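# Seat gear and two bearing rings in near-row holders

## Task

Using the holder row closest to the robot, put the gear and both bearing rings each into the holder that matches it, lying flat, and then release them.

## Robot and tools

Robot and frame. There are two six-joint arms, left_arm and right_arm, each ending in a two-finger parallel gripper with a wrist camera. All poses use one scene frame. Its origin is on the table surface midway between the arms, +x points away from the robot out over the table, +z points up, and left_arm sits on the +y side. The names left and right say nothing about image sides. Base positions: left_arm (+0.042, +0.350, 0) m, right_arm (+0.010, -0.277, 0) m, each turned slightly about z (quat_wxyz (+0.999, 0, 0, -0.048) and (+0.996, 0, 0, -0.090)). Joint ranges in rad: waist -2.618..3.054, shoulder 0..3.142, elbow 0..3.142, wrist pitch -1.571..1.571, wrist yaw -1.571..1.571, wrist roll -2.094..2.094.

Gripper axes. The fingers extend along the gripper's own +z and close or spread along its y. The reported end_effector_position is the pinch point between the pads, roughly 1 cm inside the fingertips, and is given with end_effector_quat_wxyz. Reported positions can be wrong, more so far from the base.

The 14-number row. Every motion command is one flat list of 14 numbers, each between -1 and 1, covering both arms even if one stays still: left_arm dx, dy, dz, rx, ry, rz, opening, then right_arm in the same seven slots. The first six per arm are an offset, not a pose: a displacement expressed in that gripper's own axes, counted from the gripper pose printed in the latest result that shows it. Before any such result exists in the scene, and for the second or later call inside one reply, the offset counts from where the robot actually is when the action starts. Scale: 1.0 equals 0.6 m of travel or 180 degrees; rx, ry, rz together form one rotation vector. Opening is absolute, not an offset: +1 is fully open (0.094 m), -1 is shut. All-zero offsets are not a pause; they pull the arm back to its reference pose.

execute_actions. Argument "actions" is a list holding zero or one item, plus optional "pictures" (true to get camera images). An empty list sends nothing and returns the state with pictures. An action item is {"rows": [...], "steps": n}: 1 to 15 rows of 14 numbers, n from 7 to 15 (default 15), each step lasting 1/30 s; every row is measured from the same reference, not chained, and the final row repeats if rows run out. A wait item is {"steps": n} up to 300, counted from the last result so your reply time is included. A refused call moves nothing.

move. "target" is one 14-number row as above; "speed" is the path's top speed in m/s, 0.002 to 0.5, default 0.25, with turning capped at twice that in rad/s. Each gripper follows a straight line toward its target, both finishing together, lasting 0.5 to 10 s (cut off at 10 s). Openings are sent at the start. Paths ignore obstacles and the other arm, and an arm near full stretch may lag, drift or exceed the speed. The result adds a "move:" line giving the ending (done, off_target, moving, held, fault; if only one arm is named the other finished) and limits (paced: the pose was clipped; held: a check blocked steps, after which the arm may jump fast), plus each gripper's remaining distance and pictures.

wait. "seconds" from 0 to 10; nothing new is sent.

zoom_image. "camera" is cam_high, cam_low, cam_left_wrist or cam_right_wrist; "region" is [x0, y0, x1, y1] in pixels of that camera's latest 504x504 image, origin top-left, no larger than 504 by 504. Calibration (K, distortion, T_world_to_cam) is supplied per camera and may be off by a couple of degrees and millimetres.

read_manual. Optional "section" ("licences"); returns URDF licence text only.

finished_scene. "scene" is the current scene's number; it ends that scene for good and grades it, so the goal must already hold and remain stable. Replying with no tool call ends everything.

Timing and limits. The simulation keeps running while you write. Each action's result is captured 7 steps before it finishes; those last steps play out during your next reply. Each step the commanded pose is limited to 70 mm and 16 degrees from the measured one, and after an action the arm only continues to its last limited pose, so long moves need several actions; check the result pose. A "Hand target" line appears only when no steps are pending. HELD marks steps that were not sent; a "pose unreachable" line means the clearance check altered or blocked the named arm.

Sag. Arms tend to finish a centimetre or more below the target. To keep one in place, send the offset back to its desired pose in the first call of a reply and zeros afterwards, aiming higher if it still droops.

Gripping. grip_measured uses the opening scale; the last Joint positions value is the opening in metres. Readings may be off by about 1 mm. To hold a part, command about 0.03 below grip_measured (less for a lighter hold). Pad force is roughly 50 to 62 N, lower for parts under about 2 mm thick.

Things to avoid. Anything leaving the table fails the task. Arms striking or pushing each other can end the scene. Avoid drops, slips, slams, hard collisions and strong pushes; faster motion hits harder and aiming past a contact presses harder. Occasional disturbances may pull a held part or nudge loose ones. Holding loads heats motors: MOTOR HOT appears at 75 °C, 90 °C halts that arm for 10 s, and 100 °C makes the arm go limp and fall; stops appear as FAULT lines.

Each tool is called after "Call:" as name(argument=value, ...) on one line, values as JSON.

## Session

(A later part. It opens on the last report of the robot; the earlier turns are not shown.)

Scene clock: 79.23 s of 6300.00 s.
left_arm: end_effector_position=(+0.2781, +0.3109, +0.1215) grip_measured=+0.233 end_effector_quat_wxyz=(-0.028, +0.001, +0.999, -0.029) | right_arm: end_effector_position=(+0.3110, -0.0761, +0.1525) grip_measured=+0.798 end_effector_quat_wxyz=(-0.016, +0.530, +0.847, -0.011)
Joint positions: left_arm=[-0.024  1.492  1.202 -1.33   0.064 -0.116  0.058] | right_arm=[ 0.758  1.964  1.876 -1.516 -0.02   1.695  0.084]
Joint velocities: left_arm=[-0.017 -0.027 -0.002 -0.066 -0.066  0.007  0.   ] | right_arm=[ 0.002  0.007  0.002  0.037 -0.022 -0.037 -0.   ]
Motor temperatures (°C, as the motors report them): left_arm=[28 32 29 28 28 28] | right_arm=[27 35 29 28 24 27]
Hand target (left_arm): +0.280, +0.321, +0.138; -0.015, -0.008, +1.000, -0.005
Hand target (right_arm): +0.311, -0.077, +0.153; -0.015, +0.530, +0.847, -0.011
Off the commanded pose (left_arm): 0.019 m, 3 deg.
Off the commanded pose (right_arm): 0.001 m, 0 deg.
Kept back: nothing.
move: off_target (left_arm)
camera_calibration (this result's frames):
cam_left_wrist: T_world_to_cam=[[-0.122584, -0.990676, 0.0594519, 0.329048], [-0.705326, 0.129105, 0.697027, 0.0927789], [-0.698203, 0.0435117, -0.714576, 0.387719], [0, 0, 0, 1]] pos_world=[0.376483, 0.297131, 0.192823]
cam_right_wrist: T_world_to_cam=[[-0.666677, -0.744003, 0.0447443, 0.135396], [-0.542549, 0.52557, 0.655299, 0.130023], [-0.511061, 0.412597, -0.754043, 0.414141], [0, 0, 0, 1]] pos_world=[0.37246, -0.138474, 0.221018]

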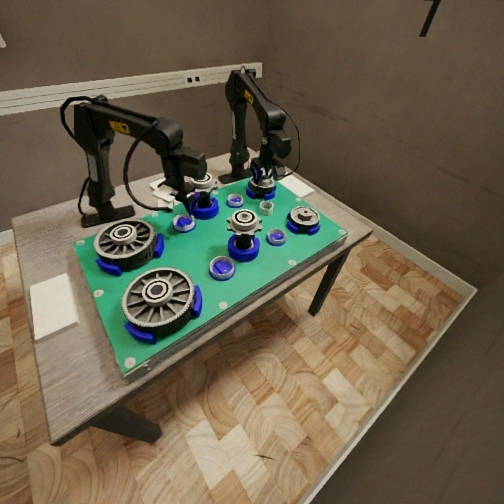

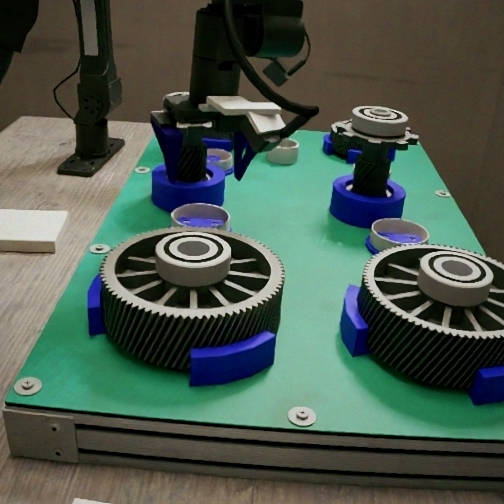

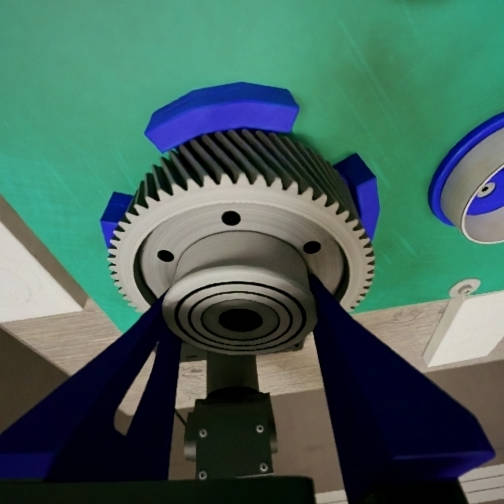

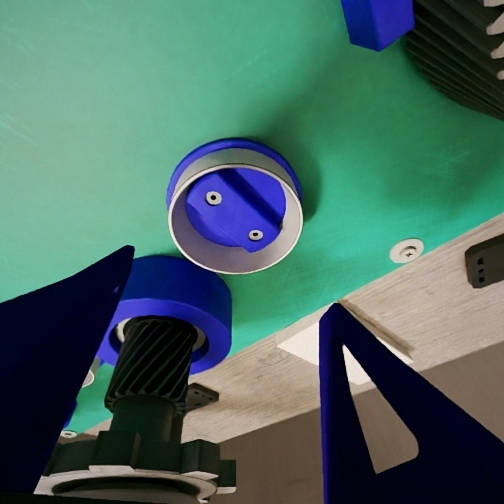

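Heavy, and nearly in place. Nudging +x, levelling, lowering, then releasing.

Call:
move(target=[-0.008,0,0.004,-0.018,-0.012,0,0.15,0,0,0,0,0,0,0.8], speed=0.03)

Call:
move(target=[0,0,0,0,0,0,0.5,0,0,0,0,0,0,0.8])

Call:
move(target=[0,0,-0.1,0,0,0,0.5,0,0,0,0,0,0,0.8])

Call:
zoom_image(camera="cam_high", region=[160, 150, 330, 250])

Scene clock: 80.90 s of 6300.00 s.
left_arm: end_effector_position=(+0.2793, +0.3092, +0.1180) grip_measured=+0.233 end_effector_quat_wxyz=(-0.025, +0.003, +1.000, -0.002) | right_arm: end_effector_position=(+0.3107, -0.0758, +0.1525) grip_measured=+0.798 end_effector_quat_wxyz=(-0.017, +0.531, +0.847, -0.010)
Joint positions: left_arm=[-0.069  1.499  1.196 -1.316  0.012 -0.158  0.058] | right_arm=[ 0.758  1.964  1.876 -1.516 -0.023  1.695  0.084]
Joint velocities: left_arm=[-0.017  0.022 -0.017 -0.022 -0.022 -0.022 -0.   ] | right_arm=[-0.002  0.007 -0.007  0.037  0.081  0.007 -0.001]
Motor temperatures (°C, as the motors report them): left_arm=[28 31 29 28 28 28] | right_arm=[27 35 29 28 24 27]
Hand target (left_arm): +0.283, +0.311, +0.119; -0.009, +0.001, +1.000, -0.000
Hand target (right_arm): +0.311, -0.076, +0.153; -0.016, +0.530, +0.847, -0.011
Off the commanded pose (left_arm): 0.004 m, 2 deg.
Off the commanded pose (right_arm): 0.000 m, 0 deg.
Kept back: nothing.
move: done
camera_calibration (this result's frames):
cam_left_wrist: T_world_to_cam=[[-0.127982, -0.991758, 0.0060116, 0.335854], [-0.709176, 0.0957498, 0.698499, 0.107498], [-0.693318, 0.0851319, -0.715586, 0.372036], [0, 0, 0, 1]] pos_world=[0.377158, 0.291121, 0.189117]
cam_right_wrist: T_world_to_cam=[[-0.666678, -0.744043, 0.0440509, 0.135622], [-0.541547, 0.52415, 0.657263, 0.128947], [-0.512121, 0.414327, -0.752373, 0.414058], [0, 0, 0, 1]] pos_world=[0.372295, -0.138234, 0.220799]

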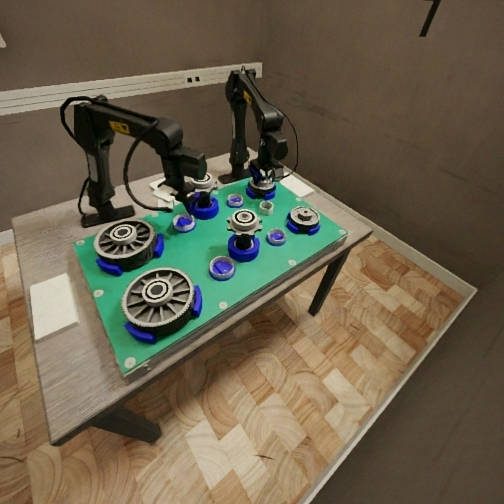

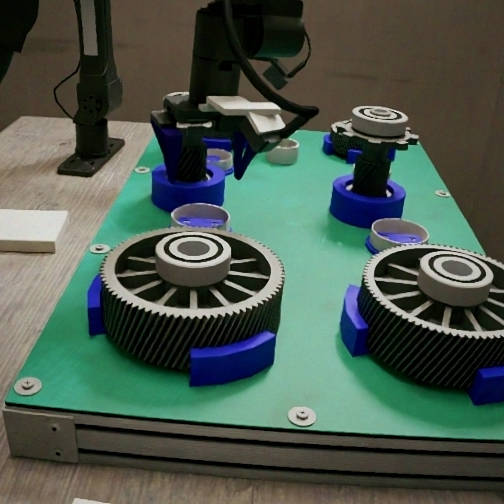

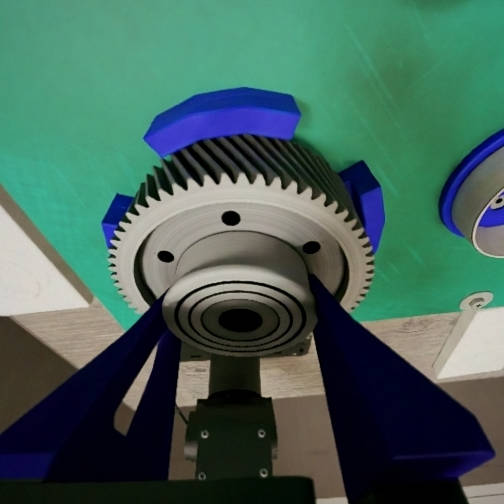

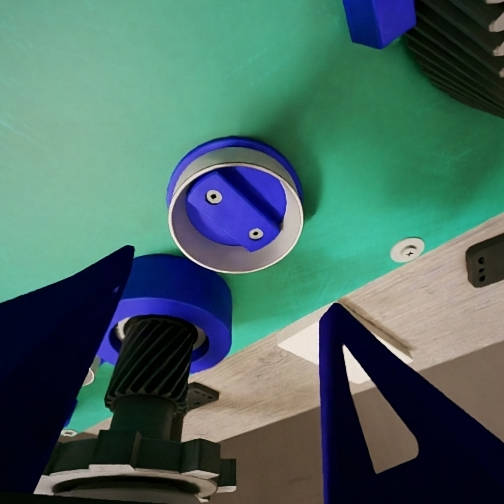

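Scene clock: 81.40 s of 6300.00 s.
left_arm: end_effector_position=(+0.2793, +0.3089, +0.1180) grip_measured=+0.498 end_effector_quat_wxyz=(-0.025, +0.003, +1.000, -0.003) | right_arm: end_effector_position=(+0.3104, -0.0753, +0.1526) grip_measured=+0.798 end_effector_quat_wxyz=(-0.019, +0.531, +0.847, -0.010)
Joint positions: left_arm=[-0.069  1.499  1.196 -1.316  0.014 -0.158  0.07 ] | right_arm=[ 0.758  1.964  1.876 -1.516 -0.026  1.695  0.084]
Joint velocities: left_arm=[-0.012 -0.007 -0.027 -0.037  0.022  0.037 -0.   ] | right_arm=[ 0.012  0.017 -0.007 -0.007 -0.022 -0.037 -0.002]
Motor temperatures (°C, as the motors report them): left_arm=[28 31 29 28 28 28] | right_arm=[27 35 29 28 24 27]
Hand target (left_arm): +0.279, +0.309, +0.118; -0.025, +0.003, +1.000, -0.002
Hand target (right_arm): +0.311, -0.076, +0.153; -0.017, +0.531, +0.847, -0.010
Off the commanded pose (left_arm): 0.000 m, 0 deg.
Off the commanded pose (right_arm): 0.001 m, 0 deg.
Kept back: nothing.
move: done
camera_calibration (this result's frames):
cam_left_wrist: T_world_to_cam=[[-0.127907, -0.991758, 0.0075347, 0.335381], [-0.709009, 0.0967478, 0.698531, 0.107131], [-0.693503, 0.0840048, -0.71554, 0.372425], [0, 0, 0, 1]] pos_world=[0.377132, 0.290966, 0.189124]
cam_right_wrist: T_world_to_cam=[[-0.66668, -0.744088, 0.0432584, 0.135882], [-0.540398, 0.522521, 0.659501, 0.127719], [-0.51333, 0.416299, -0.750458, 0.413958], [0, 0, 0, 1]] pos_world=[0.372106, -0.137958, 0.22055]

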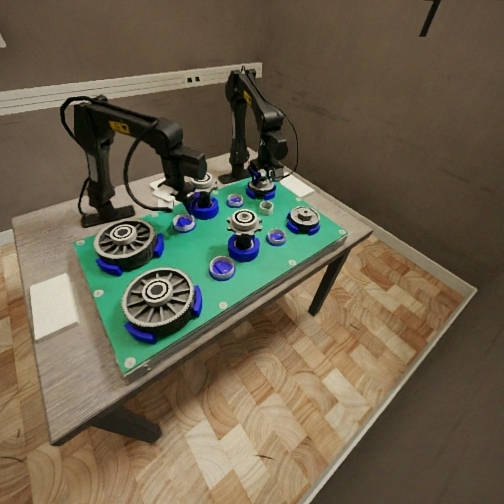

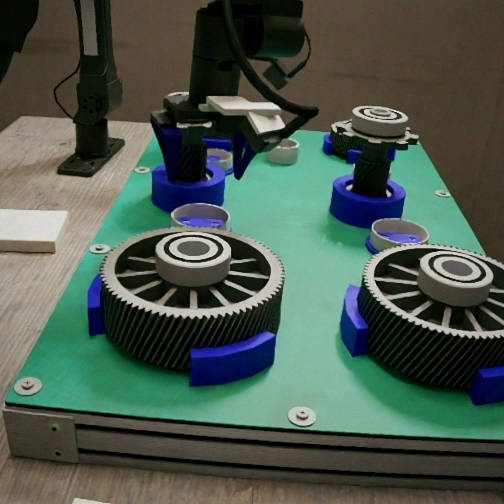

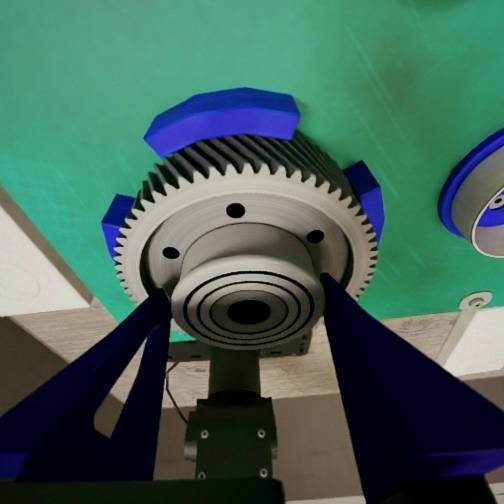

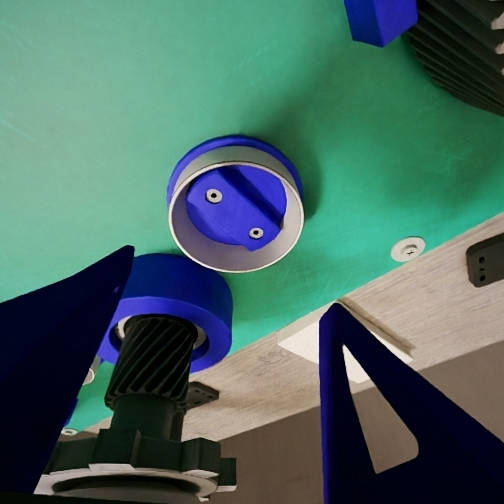

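Scene clock: 82.43 s of 6300.00 s.
left_arm: end_effector_position=(+0.2796, +0.3089, +0.1738) grip_measured=+0.498 end_effector_quat_wxyz=(-0.027, +0.003, +1.000, -0.003) | right_arm: end_effector_position=(+0.3101, -0.0749, +0.1526) grip_measured=+0.798 end_effector_quat_wxyz=(-0.020, +0.531, +0.847, -0.009)
Joint positions: left_arm=[-0.069  1.513  1.431 -1.541  0.014 -0.158  0.07 ] | right_arm=[ 0.758  1.964  1.876 -1.516 -0.028  1.695  0.084]
Joint velocities: left_arm=[-0.002  0.017  0.007 -0.051  0.007  0.037  0.   ] | right_arm=[-0.012  0.012 -0.007  0.037  0.007 -0.007 -0.   ]
Motor temperatures (°C, as the motors report them): left_arm=[28 31 29 28 28 28] | right_arm=[27 35 29 28 24 27]
Hand target (left_arm): +0.282, +0.310, +0.178; -0.025, +0.003, +1.000, -0.003
Hand target (right_arm): +0.310, -0.075, +0.153; -0.018, +0.531, +0.847, -0.010
Off the commanded pose (left_arm): 0.005 m, 0 deg.
Off the commanded pose (right_arm): 0.000 m, 0 deg.
Kept back: nothing.
move: done
camera_calibration (this result's frames):
cam_left_wrist: T_world_to_cam=[[-0.127882, -0.991762, 0.00741077, 0.334965], [-0.706639, 0.0963547, 0.700983, 0.0673911], [-0.695922, 0.0844061, -0.71314, 0.412728], [0, 0, 0, 1]] pos_world=[0.377684, 0.290875, 0.24461]
cam_right_wrist: T_world_to_cam=[[-0.666683, -0.744125, 0.0425649, 0.136109], [-0.539391, 0.521092, 0.661454, 0.126644], [-0.514385, 0.418021, -0.748777, 0.413868], [0, 0, 0, 1]] pos_world=[0.37194, -0.137717, 0.220332]

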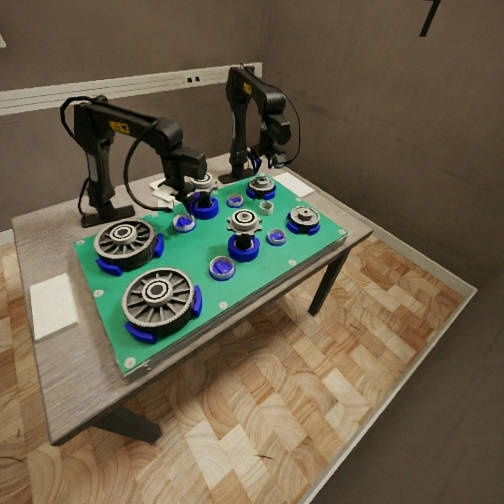

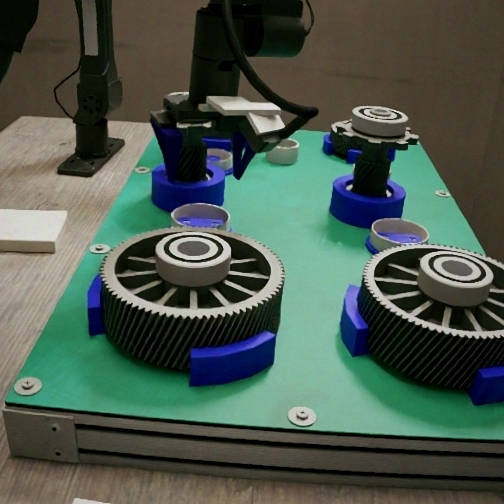

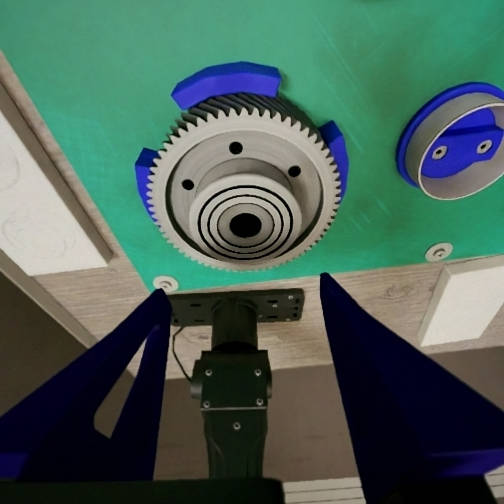

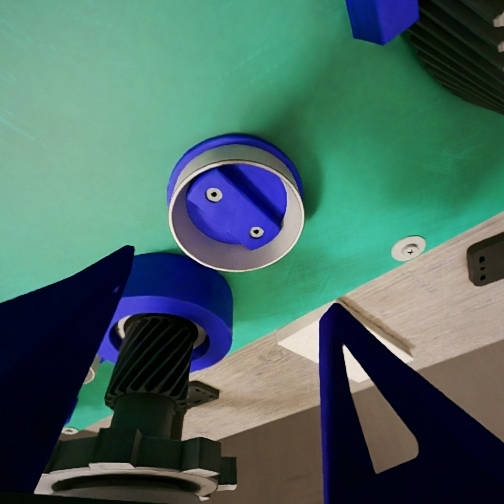

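Region (160, 150, 330, 250) of cam_high's 504x504 image, scaled by 2.965, with more detail than that image has; it fills the top 296 rows of this view, and the rest is white.

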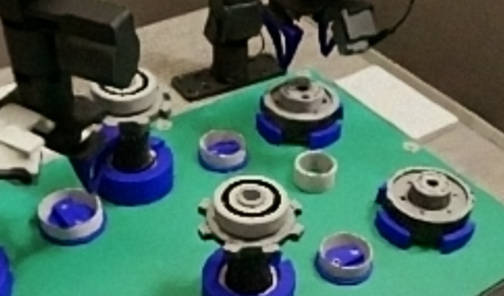

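Call:
finished_scene(scene=1)

The scene is finished: the task was done.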